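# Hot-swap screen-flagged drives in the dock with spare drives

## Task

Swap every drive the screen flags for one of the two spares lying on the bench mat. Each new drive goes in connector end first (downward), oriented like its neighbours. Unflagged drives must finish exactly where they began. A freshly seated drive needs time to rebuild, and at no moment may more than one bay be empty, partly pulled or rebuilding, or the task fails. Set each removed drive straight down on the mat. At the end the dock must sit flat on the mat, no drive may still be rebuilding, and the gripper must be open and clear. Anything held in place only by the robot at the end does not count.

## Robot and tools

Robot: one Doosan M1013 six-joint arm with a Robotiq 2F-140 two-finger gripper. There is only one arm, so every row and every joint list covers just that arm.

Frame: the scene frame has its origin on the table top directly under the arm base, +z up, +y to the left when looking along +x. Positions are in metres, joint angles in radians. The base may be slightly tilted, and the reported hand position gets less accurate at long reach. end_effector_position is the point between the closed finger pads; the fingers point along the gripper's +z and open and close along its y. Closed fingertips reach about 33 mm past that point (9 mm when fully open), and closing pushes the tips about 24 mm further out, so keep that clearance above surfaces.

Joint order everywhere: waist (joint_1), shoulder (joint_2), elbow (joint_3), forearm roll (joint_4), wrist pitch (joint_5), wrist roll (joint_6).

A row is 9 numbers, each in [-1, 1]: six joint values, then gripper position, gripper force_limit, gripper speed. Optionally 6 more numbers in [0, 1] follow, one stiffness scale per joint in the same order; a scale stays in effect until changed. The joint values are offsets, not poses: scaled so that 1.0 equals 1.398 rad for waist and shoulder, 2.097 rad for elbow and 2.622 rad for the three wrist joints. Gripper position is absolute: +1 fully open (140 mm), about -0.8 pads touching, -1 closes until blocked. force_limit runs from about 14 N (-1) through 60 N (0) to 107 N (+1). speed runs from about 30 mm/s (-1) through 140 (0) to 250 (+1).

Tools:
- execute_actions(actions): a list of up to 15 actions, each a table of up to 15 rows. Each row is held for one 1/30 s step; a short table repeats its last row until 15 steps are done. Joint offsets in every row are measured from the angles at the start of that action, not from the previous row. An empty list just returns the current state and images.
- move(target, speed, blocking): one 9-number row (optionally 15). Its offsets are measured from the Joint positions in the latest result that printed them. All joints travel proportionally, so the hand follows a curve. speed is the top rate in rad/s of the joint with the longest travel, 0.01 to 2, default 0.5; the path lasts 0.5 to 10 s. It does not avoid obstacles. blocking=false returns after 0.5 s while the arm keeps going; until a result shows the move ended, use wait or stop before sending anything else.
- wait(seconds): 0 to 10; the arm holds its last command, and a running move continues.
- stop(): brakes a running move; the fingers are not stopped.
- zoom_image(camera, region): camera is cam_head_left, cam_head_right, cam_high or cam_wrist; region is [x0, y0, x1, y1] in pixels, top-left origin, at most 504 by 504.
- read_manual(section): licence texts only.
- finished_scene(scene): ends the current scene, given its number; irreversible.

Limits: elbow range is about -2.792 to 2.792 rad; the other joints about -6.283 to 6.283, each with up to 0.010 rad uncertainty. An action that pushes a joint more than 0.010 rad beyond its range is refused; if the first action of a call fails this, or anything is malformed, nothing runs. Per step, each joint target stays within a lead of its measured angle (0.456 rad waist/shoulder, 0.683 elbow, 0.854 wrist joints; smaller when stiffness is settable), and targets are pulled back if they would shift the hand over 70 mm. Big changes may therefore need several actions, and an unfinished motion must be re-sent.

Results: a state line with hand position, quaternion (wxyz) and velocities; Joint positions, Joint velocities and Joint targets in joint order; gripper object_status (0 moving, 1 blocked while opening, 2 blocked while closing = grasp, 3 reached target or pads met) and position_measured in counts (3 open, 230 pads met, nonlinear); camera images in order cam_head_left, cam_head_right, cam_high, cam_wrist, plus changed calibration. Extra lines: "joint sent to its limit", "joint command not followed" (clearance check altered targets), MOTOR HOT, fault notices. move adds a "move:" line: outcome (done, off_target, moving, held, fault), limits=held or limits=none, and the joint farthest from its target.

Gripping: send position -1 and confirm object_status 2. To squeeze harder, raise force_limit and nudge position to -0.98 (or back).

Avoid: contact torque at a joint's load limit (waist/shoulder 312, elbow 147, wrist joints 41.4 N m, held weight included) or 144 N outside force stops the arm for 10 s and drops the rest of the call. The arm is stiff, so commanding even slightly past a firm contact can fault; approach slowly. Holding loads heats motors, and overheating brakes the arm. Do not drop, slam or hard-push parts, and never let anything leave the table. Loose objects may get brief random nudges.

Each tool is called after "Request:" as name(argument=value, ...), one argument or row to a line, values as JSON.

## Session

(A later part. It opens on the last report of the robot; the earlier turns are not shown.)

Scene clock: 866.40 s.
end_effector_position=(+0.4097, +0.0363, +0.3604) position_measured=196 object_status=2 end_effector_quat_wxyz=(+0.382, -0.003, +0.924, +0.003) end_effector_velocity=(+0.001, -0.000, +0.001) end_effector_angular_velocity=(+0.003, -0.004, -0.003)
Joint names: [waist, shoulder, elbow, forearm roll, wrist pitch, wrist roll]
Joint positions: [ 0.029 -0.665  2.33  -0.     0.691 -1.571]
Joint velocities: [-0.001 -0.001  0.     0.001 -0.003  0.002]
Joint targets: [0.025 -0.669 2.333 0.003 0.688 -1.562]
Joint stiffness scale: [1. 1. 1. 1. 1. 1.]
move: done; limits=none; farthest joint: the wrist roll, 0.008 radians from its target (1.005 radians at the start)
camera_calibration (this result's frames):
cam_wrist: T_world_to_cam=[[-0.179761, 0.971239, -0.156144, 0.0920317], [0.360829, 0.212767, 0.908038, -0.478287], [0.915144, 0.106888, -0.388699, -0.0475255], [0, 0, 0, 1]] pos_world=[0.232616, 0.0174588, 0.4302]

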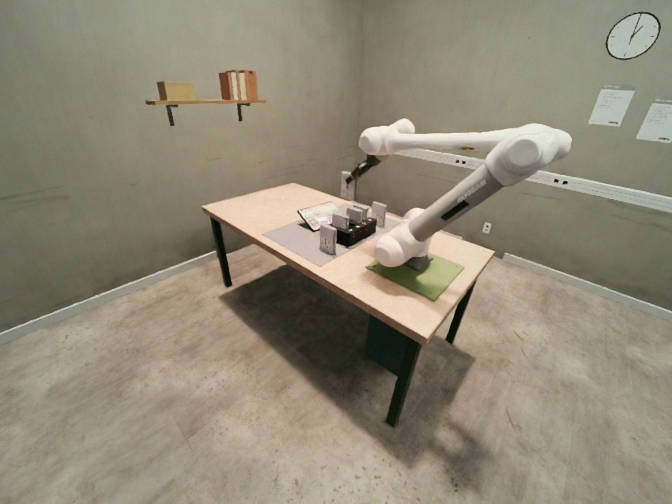

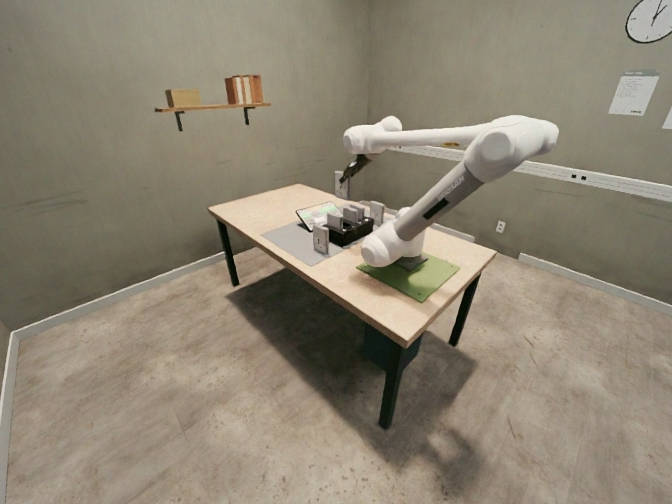

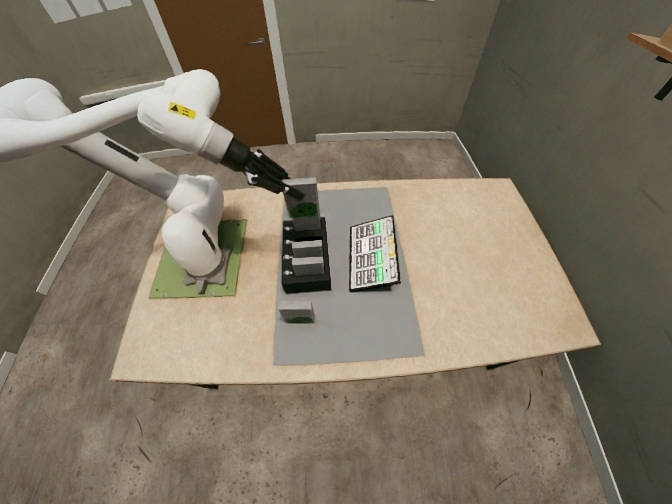

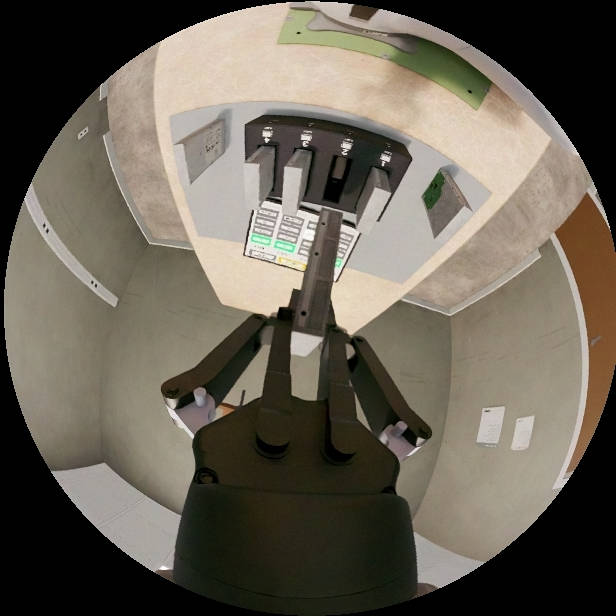

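Request:
move(
  target=[0,0.0665,0.1111,0,-0.1227,0,-1,1,0.2],
  speed=0.3,
)

Request:
zoom_image(
  camera="cam_high",
  region=[260, 190, 360, 290],
)

Request:
zoom_image(
  camera="cam_wrist",
  region=[200, 80, 450, 330],
)

Scene clock: 874.93 s.
end_effector_position=(+0.4099, +0.0367, +0.2206) position_measured=196 object_status=2 end_effector_quat_wxyz=(+0.382, -0.002, +0.924, +0.003) end_effector_velocity=(+0.000, -0.000, +0.000) end_effector_angular_velocity=(-0.000, -0.003, +0.000)
Joint names: [waist, shoulder, elbow, forearm roll, wrist pitch, wrist roll]
Joint positions: [ 0.029 -0.576  2.56   0.     0.372 -1.57 ]
Joint velocities: [ 0.    -0.     0.001 -0.    -0.003  0.   ]
Joint targets: [0.029 -0.572 2.563 -0.000 0.369 -1.571]
Joint stiffness scale: [1. 1. 1. 1. 1. 1.]
move: done; limits=none; farthest joint: the shoulder, 0.004 radians from its target (0.093 radians at the start)
camera_calibration (this result's frames):
cam_wrist: T_world_to_cam=[[-0.179474, 0.971344, -0.15582, 0.0696359], [0.360949, 0.212364, 0.908084, -0.351432], [0.915153, 0.106734, -0.38872, -0.10204], [0, 0, 0, 1]] pos_world=[0.232729, 0.0178823, 0.290315]

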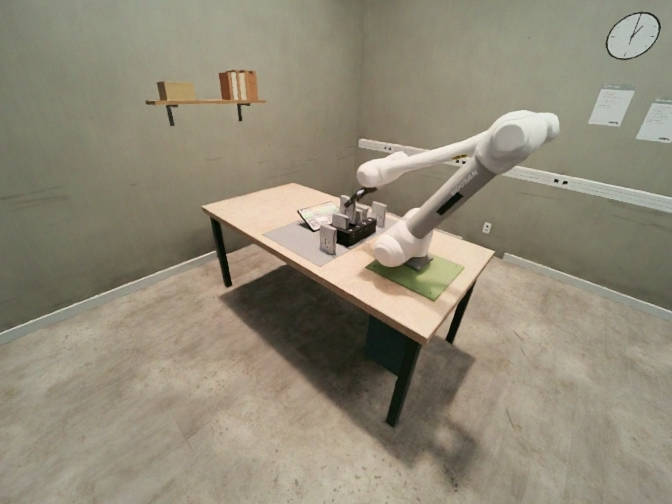

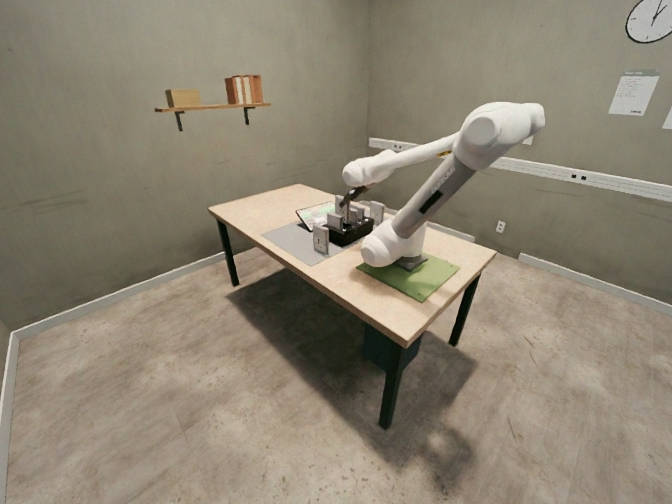

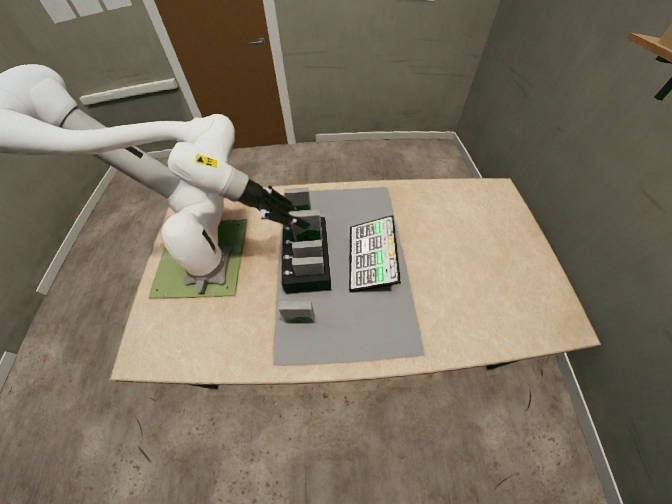

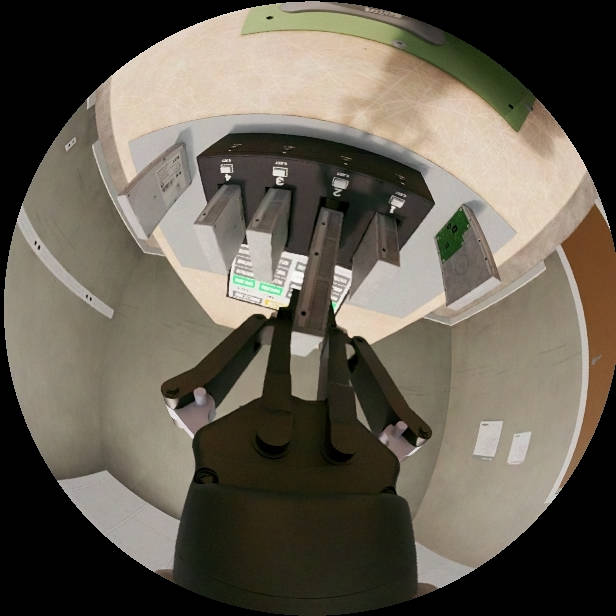

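Region (260, 190, 360, 290) of cam_high's 672x504 image, scaled by 5.040, with more detail than that image has.

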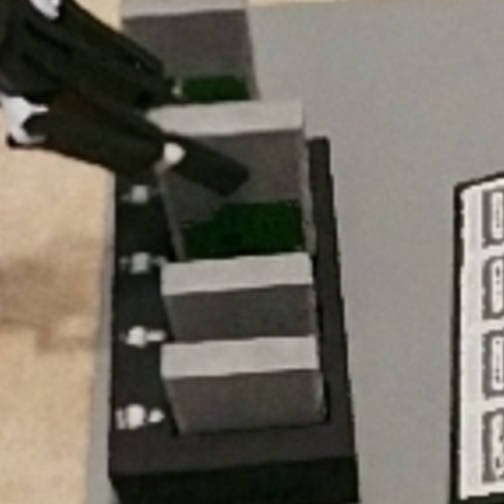

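Region (200, 80, 450, 330) of cam_wrist's 616x616 image, scaled by 2.016, with more detail than that image has.

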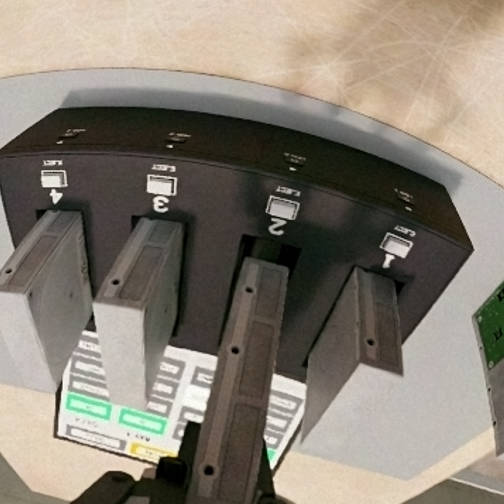

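Request:
move(
  target=[0,0.0315,0.0232,0,-0.0337,0,-1,1,0.2,0.7,0.7,0.7,0.7,0.7,0.7],
  speed=0.15,
)

Request:
zoom_image(
  camera="cam_wrist",
  region=[200, 80, 450, 330],
)

Scene clock: 888.40 s.
end_effector_position=(+0.4180, +0.0368, +0.2050) position_measured=196 object_status=2 end_effector_quat_wxyz=(+0.395, -0.002, +0.919, +0.003) end_effector_velocity=(-0.000, -0.000, -0.000) end_effector_angular_velocity=(+0.000, -0.001, -0.000)
Joint names: [waist, shoulder, elbow, forearm roll, wrist pitch, wrist roll]
Joint positions: [ 0.029 -0.542  2.592  0.     0.277 -1.57 ]
Joint velocities: [ 0.     0.     0.001 -0.    -0.002  0.   ]
Joint targets: [0.029 -0.532 2.608 0.000 0.283 -1.570]
Joint stiffness scale: [0.7 0.7 0.7 0.7 0.7 0.7]
move: off_target; limits=none; farthest joint: the elbow, 0.016 radians from its target (0.049 radians at the start)
camera_calibration (this result's frames):
cam_wrist: T_world_to_cam=[[-0.174893, 0.97139, -0.160666, 0.0676594], [0.33502, 0.212156, 0.918015, -0.331472], [0.925837, 0.106728, -0.36254, -0.12541], [0, 0, 0, 1]] pos_world=[0.238992, 0.0179848, 0.2697]

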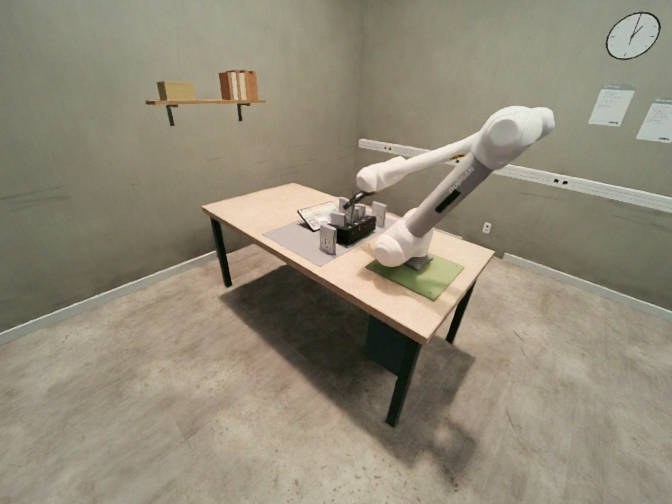

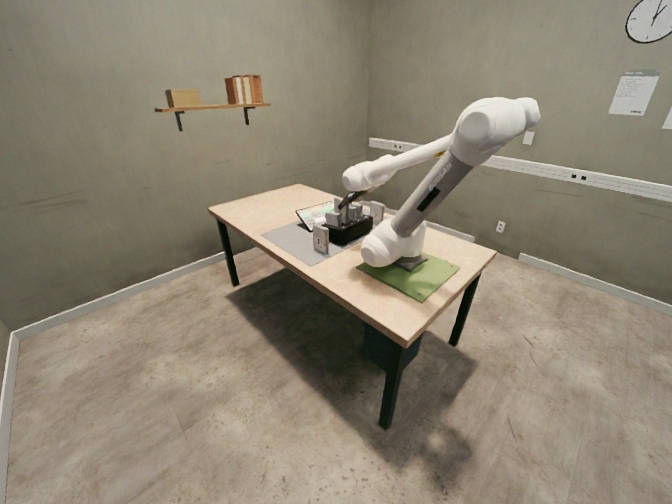

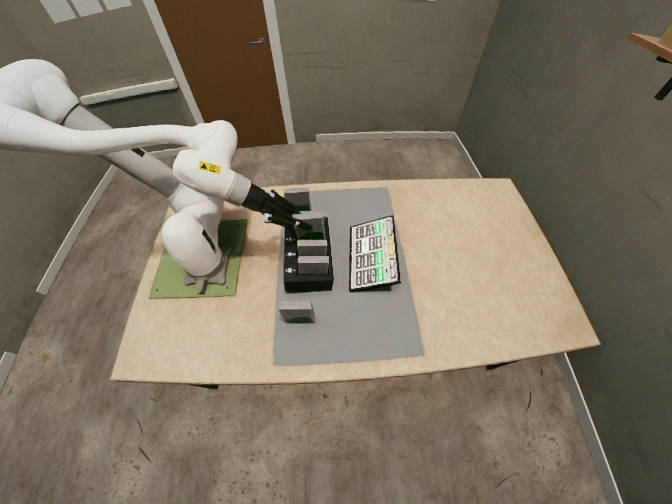

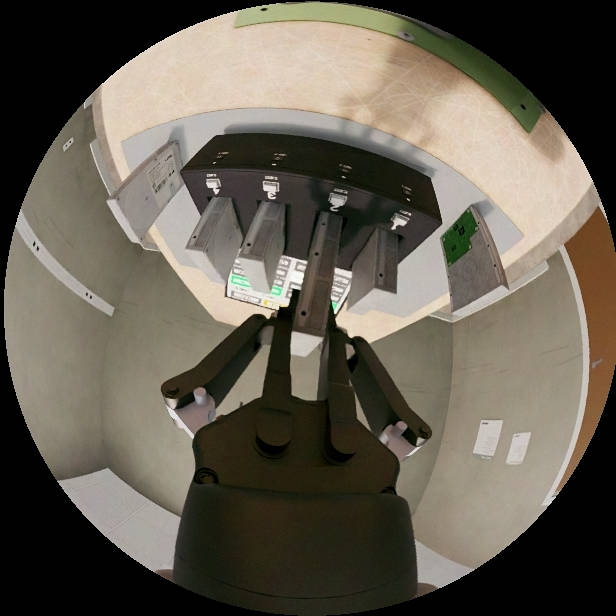

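Region (200, 80, 450, 330) of cam_wrist's 616x616 image, scaled by 2.016, with more detail than that image has.

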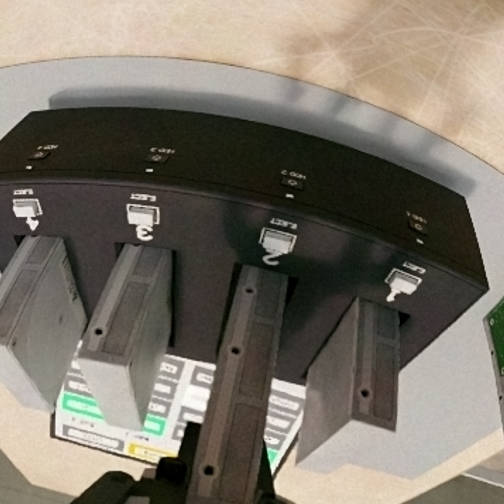

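Request:
move(
  target=[0,-0.0368,-0.0145,0,0.0408,0,-1,1,0.2,1,1,1,1,1,1],
  speed=0.15,
)

Request:
zoom_image(
  camera="cam_high",
  region=[260, 190, 360, 290],
)

Request:
zoom_image(
  camera="cam_wrist",
  region=[200, 80, 450, 330],
)

Request:
zoom_image(
  camera="cam_head_left",
  region=[300, 170, 400, 260],
)

Scene clock: 903.37 s.
end_effector_position=(+0.4043, +0.0367, +0.2201) position_measured=196 object_status=2 end_effector_quat_wxyz=(+0.382, -0.002, +0.924, +0.003) end_effector_velocity=(-0.000, +0.000, +0.000) end_effector_angular_velocity=(+0.000, +0.001, -0.000)
Joint names: [waist, shoulder, elbow, forearm roll, wrist pitch, wrist roll]
Joint positions: [ 0.029 -0.59   2.565  0.     0.382 -1.57 ]
Joint velocities: [-0.    -0.    -0.001  0.     0.003  0.   ]
Joint targets: [0.029 -0.594 2.562 0.000 0.384 -1.570]
Joint stiffness scale: [1. 1. 1. 1. 1. 1.]
move: done; limits=none; farthest joint: the shoulder, 0.003 radians from its target (0.051 radians at the start)
camera_calibration (this result's frames):
cam_wrist: T_world_to_cam=[[-0.179627, 0.971342, -0.155654, 0.0686268], [0.361821, 0.212371, 0.907736, -0.349289], [0.914779, 0.106735, -0.389599, -0.0967451], [0, 0, 0, 1]] pos_world=[0.227207, 0.0178448, 0.290052]

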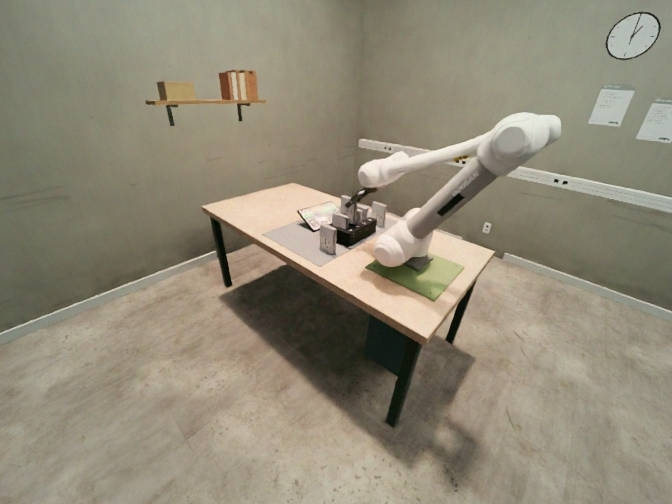

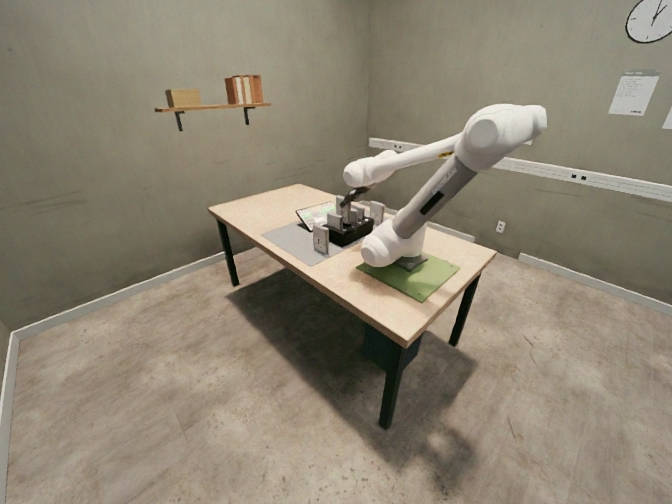

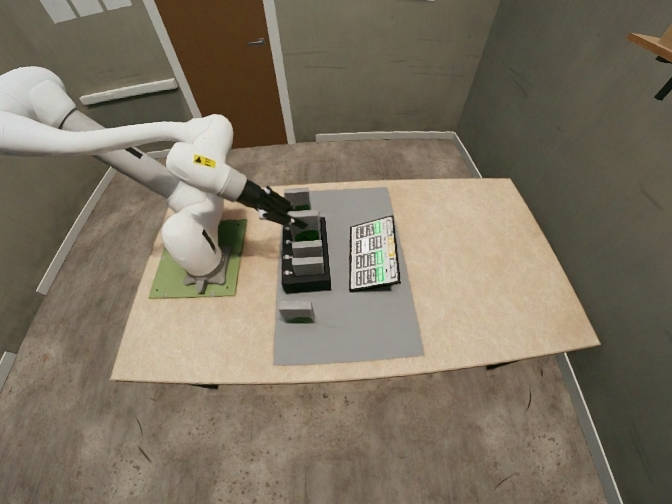

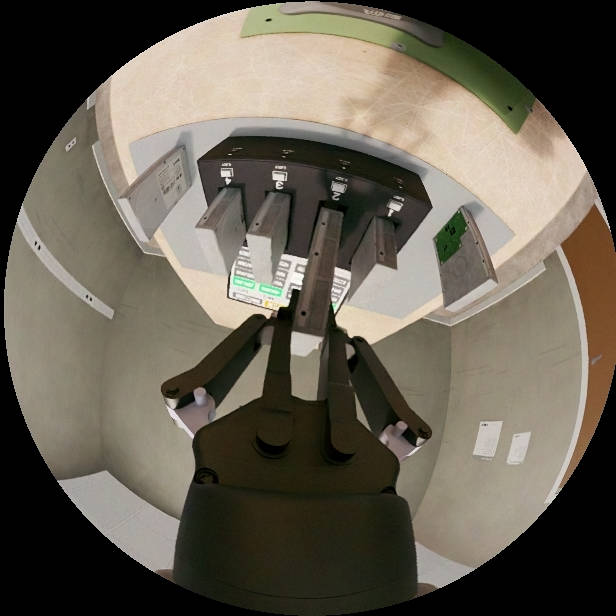

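Region (260, 190, 360, 290) of cam_high's 672x504 image, scaled by 5.040, with more detail than that image has.

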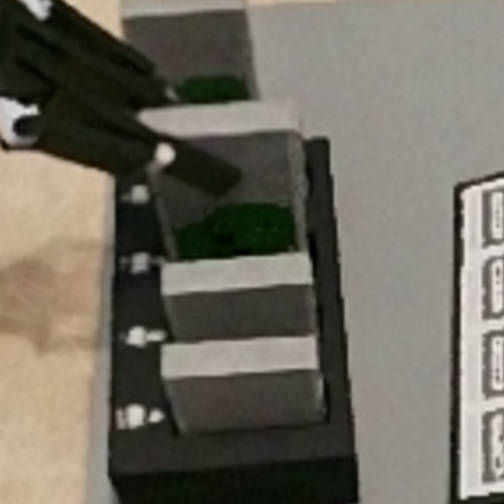

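Region (200, 80, 450, 330) of cam_wrist's 616x616 image, scaled by 2.016, with more detail than that image has.

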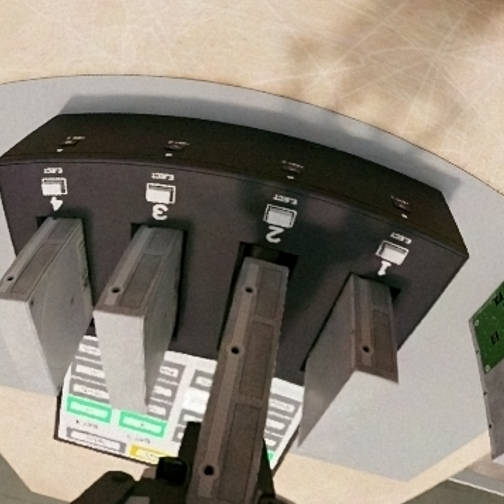

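Region (300, 170, 400, 260) of cam_head_left's 672x504 image, scaled by 5.040, with more detail than that image has; it fills the top 454 rows of this view, and the rest is white.

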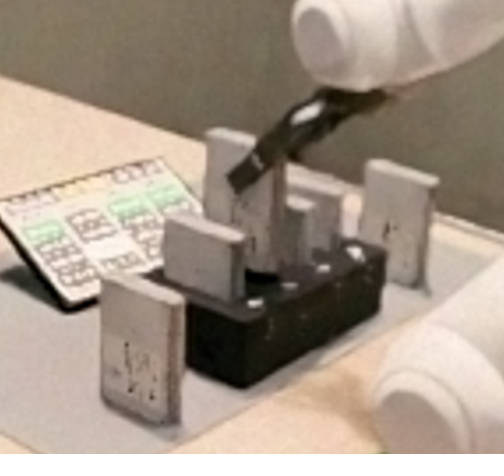

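Request:
move(
  target=[0,0.0293,0.0243,0,-0.0331,0,-1,1,0.2,0.7,0.7,0.7,0.7,0.7,0.7],
  speed=0.1,
)

Request:
zoom_image(
  camera="cam_wrist",
  region=[200, 80, 450, 330],
)

Scene clock: 918.53 s.
end_effector_position=(+0.4042, +0.0368, +0.1920) position_measured=196 object_status=2 end_effector_quat_wxyz=(+0.384, -0.002, +0.924, +0.003) end_effector_velocity=(+0.000, +0.000, -0.000) end_effector_angular_velocity=(-0.000, -0.001, +0.000)
Joint names: [waist, shoulder, elbow, forearm roll, wrist pitch, wrist roll]
Joint positions: [ 0.029 -0.554  2.611  0.     0.296 -1.57 ]
Joint velocities: [-0.     0.001  0.001  0.    -0.003 -0.   ]
Joint targets: [0.029 -0.549 2.616 0.000 0.295 -1.570]
Joint stiffness scale: [0.7 0.7 0.7 0.7 0.7 0.7]
move: done; limits=none; farthest joint: the shoulder, 0.005 radians from its target (0.041 radians at the start)
camera_calibration (this result's frames):
cam_wrist: T_world_to_cam=[[-0.178949, 0.97135, -0.156388, 0.0640359], [0.357969, 0.21234, 0.909269, -0.322534], [0.916425, 0.10673, -0.385711, -0.109056], [0, 0, 0, 1]] pos_world=[0.226858, 0.0179253, 0.26122]

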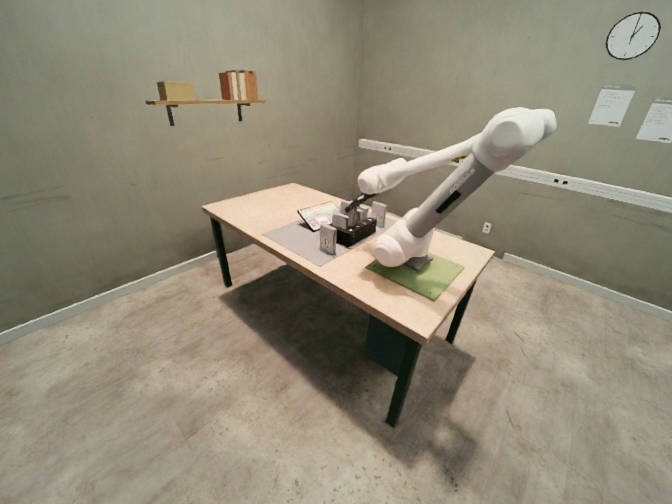

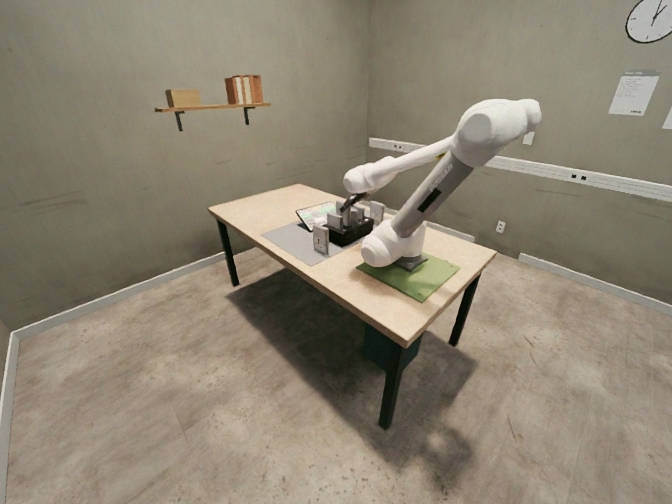

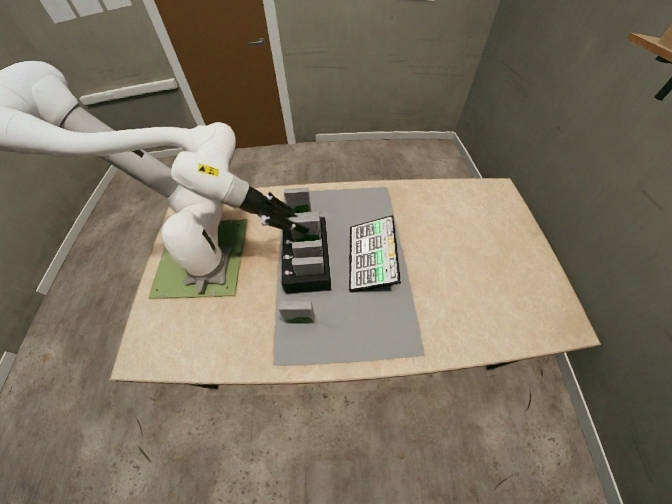

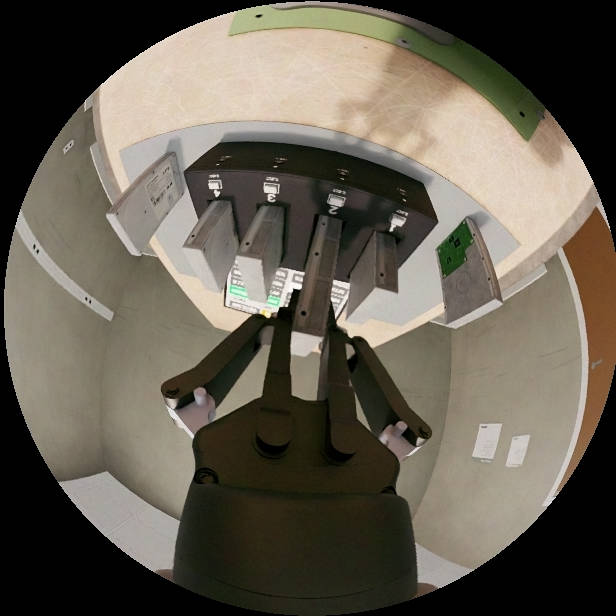

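Region (200, 80, 450, 330) of cam_wrist's 616x616 image, scaled by 2.016, with more detail than that image has.

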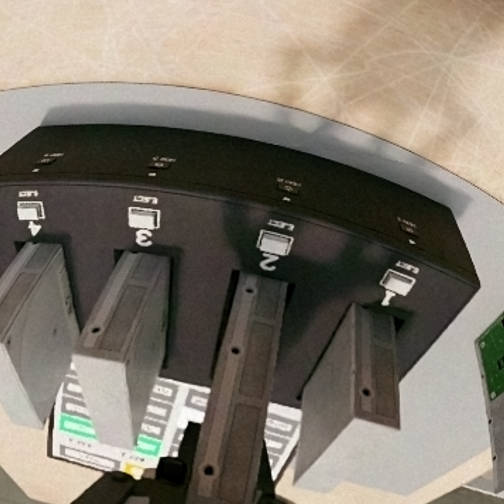

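Request:
move(
  target=[0,0.0427,0.0229,0,-0.0373,0,-1,1,0.2,0.7,0.7,0.7,0.7,0.7,0.7],
  speed=0.12,
)

Scene clock: 932.17 s.
end_effector_position=(+0.4048, +0.0369, +0.1612) position_measured=196 object_status=2 end_effector_quat_wxyz=(+0.382, -0.002, +0.924, +0.003) end_effector_velocity=(+0.001, +0.000, +0.001) end_effector_angular_velocity=(+0.000, -0.003, -0.000)
Joint names: [waist, shoulder, elbow, forearm roll, wrist pitch, wrist roll]
Joint positions: [ 0.029 -0.5    2.654  0.     0.201 -1.57 ]
Joint velocities: [ 0.     0.    -0.001  0.    -0.002  0.   ]
Joint targets: [0.029 -0.495 2.659 0.000 0.198 -1.570]
Joint stiffness scale: [0.7 0.7 0.7 0.7 0.7 0.7]
move: done; limits=none; farthest joint: the shoulder, 0.006 radians from its target (0.060 radians at the start)
camera_calibration (this result's frames):
cam_wrist: T_world_to_cam=[[-0.179387, 0.971346, -0.15591, 0.059328], [0.3605, 0.212362, 0.908263, -0.295606], [0.915347, 0.106725, -0.388265, -0.120591], [0, 0, 0, 1]] pos_world=[0.227591, 0.0180174, 0.230916]

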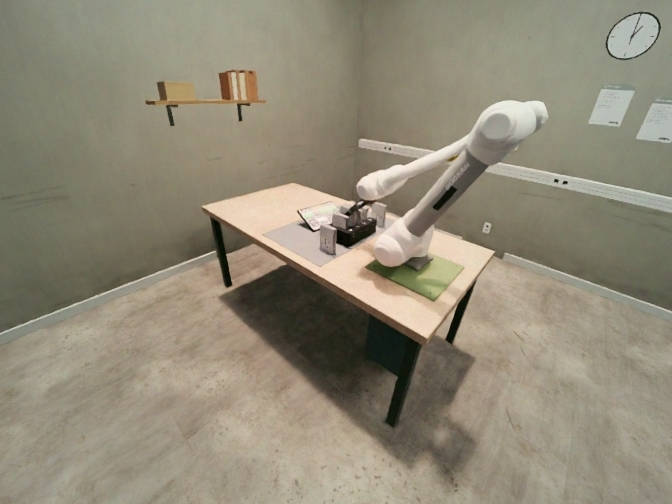

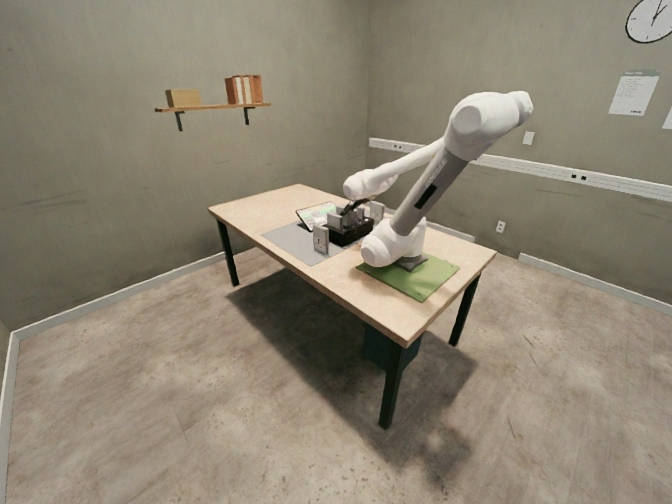

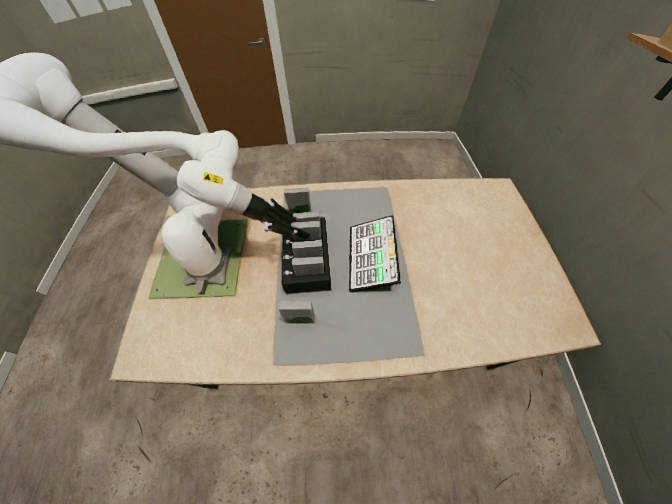

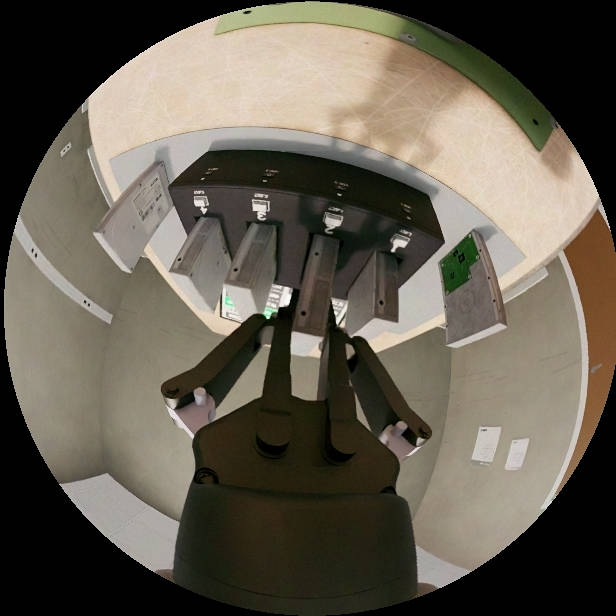

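Request:
move(
  target=[0,0.0451,0.0199,0,-0.0361,0,-1,1,0.2,0.5,0.5,0.5,0.5,0.5,0.5],
  speed=0.1,
)

Request:
zoom_image(
  camera="cam_high",
  region=[260, 190, 410, 300],
)

Scene clock: 939.57 s.
end_effector_position=(+0.4076, +0.0370, +0.1392) position_measured=196 object_status=2 end_effector_quat_wxyz=(+0.385, -0.002, +0.923, +0.003) end_effector_velocity=(-0.000, -0.000, -0.001) end_effector_angular_velocity=(-0.000, +0.000, +0.000)
Joint names: [waist, shoulder, elbow, forearm roll, wrist pitch, wrist roll]
Joint positions: [ 0.029 -0.447  2.686  0.     0.11  -1.57 ]
Joint velocities: [ 0.     0.001  0.001 -0.    -0.002  0.   ]
Joint targets: [0.029 -0.437 2.696 0.000 0.106 -1.570]
Joint stiffness scale: [0.5 0.5 0.5 0.5 0.5 0.5]
move: done; limits=none; farthest joint: the shoulder, 0.010 radians from its target (0.063 radians at the start)
camera_calibration (this result's frames):
cam_wrist: T_world_to_cam=[[-0.178353, 0.971356, -0.157026, 0.056062], [0.354622, 0.212315, 0.910585, -0.274595], [0.917842, 0.106721, -0.382332, -0.13358], [0, 0, 0, 1]] pos_world=[0.229982, 0.0181003, 0.207773]

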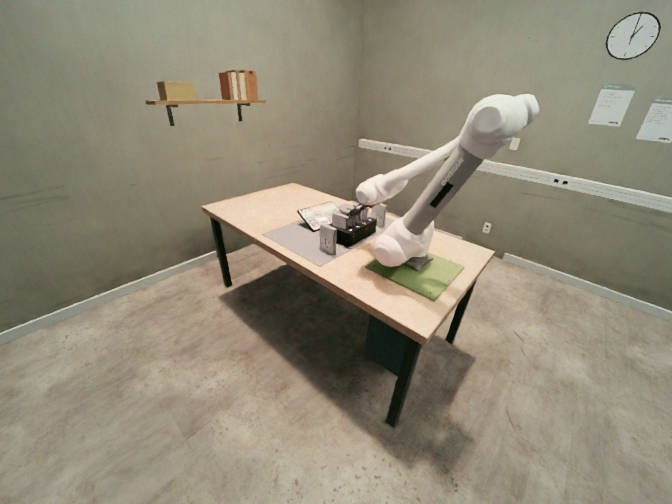

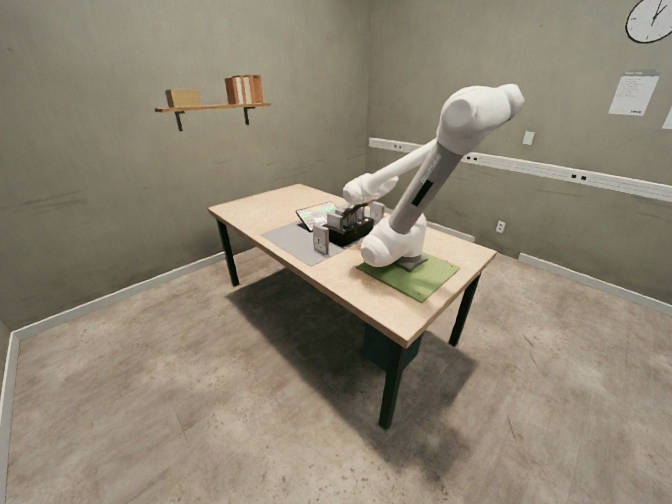

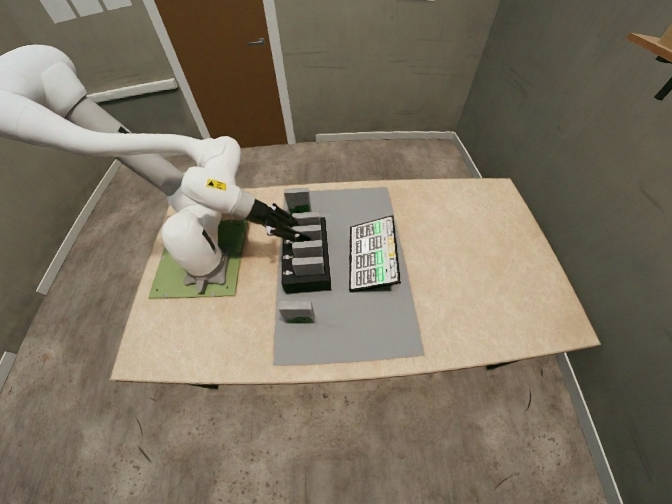

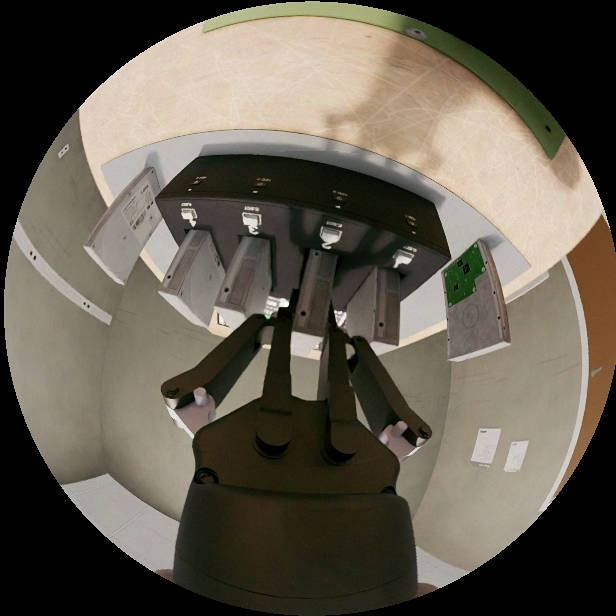

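Region (260, 190, 410, 300) of cam_high's 672x504 image, scaled by 3.360, with more detail than that image has; it fills the top 370 rows of this view, and the rest is white.

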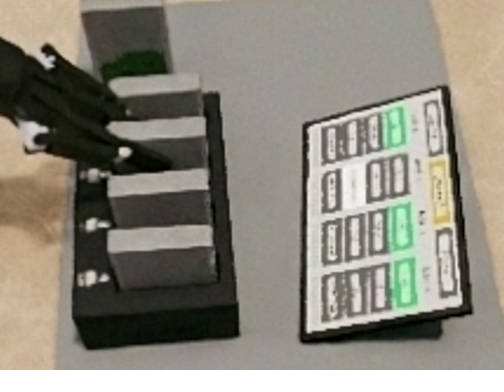

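Request:
move(
  target=[0,0.017,0.011,0,-0.008,0,-1,1,0.2,0.5,0.5,0.5,0.5,0.5,0.5],
  speed=0.05,
)

Request:
zoom_image(
  camera="cam_high",
  region=[260, 190, 410, 300],
)

Scene clock: 946.80 s.
end_effector_position=(+0.4072, +0.0370, +0.1341) position_measured=196 object_status=2 end_effector_quat_wxyz=(+0.386, -0.002, +0.923, +0.003) end_effector_velocity=(-0.000, +0.000, -0.000) end_effector_angular_velocity=(+0.000, +0.000, -0.000)
Joint names: [waist, shoulder, elbow, forearm roll, wrist pitch, wrist roll]
Joint positions: [ 0.029 -0.436  2.695  0.     0.089 -1.57 ]
Joint velocities: [-0.    -0.    -0.     0.     0.001 -0.   ]
Joint targets: [0.029 -0.423 2.709 0.000 0.089 -1.570]
Joint stiffness scale: [0.5 0.5 0.5 0.5 0.5 0.5]
move: off_target; limits=none; farthest joint: the elbow, 0.014 radians from its target (0.023 radians at the start)
camera_calibration (this result's frames):
cam_wrist: T_world_to_cam=[[-0.178153, 0.971347, -0.15731, 0.0551307], [0.35331, 0.212351, 0.911087, -0.269293], [0.918386, 0.106734, -0.381017, -0.135616], [0, 0, 0, 1]] pos_world=[0.229513, 0.0181082, 0.202349]

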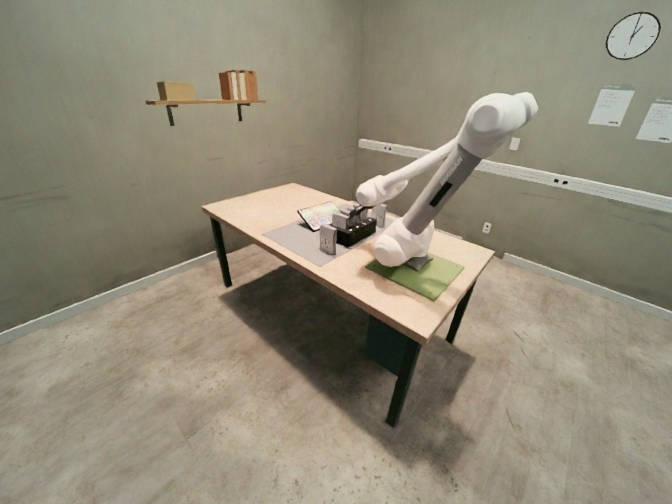

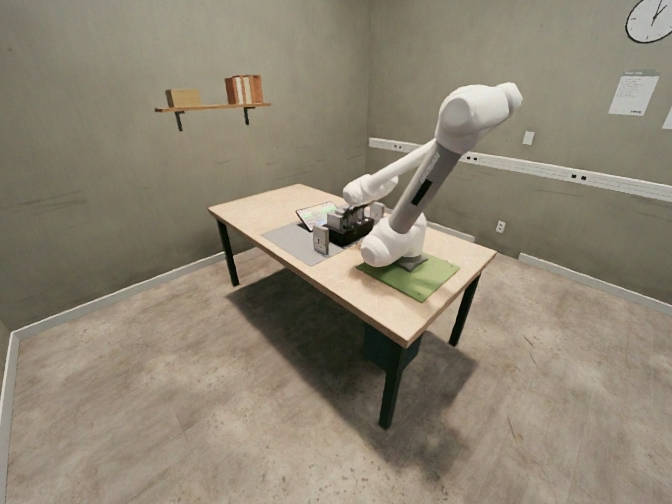

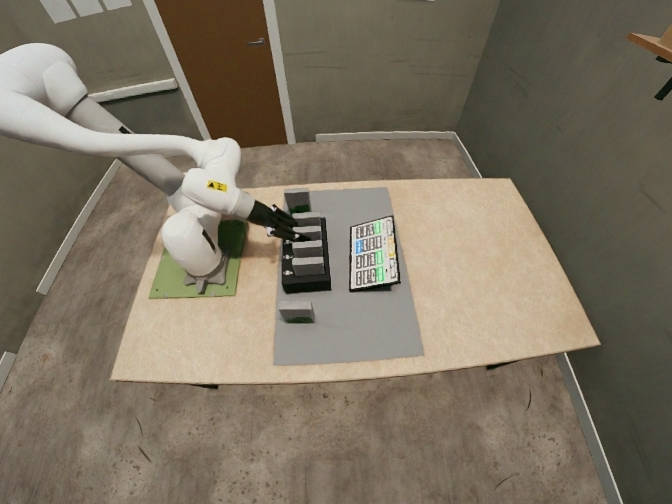

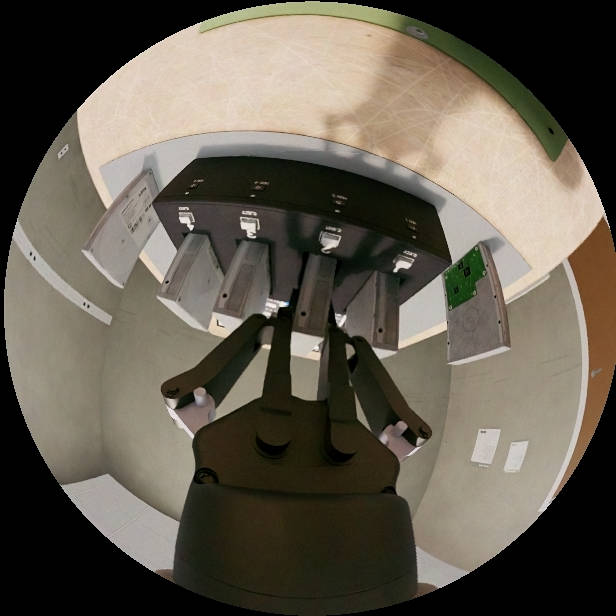

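Region (260, 190, 410, 300) of cam_high's 672x504 image, scaled by 3.360, with more detail than that image has; it fills the top 370 rows of this view, and the rest is white.

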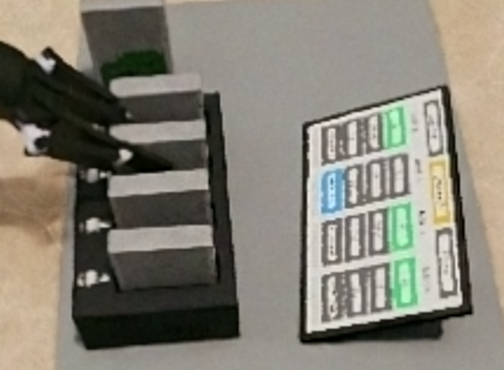

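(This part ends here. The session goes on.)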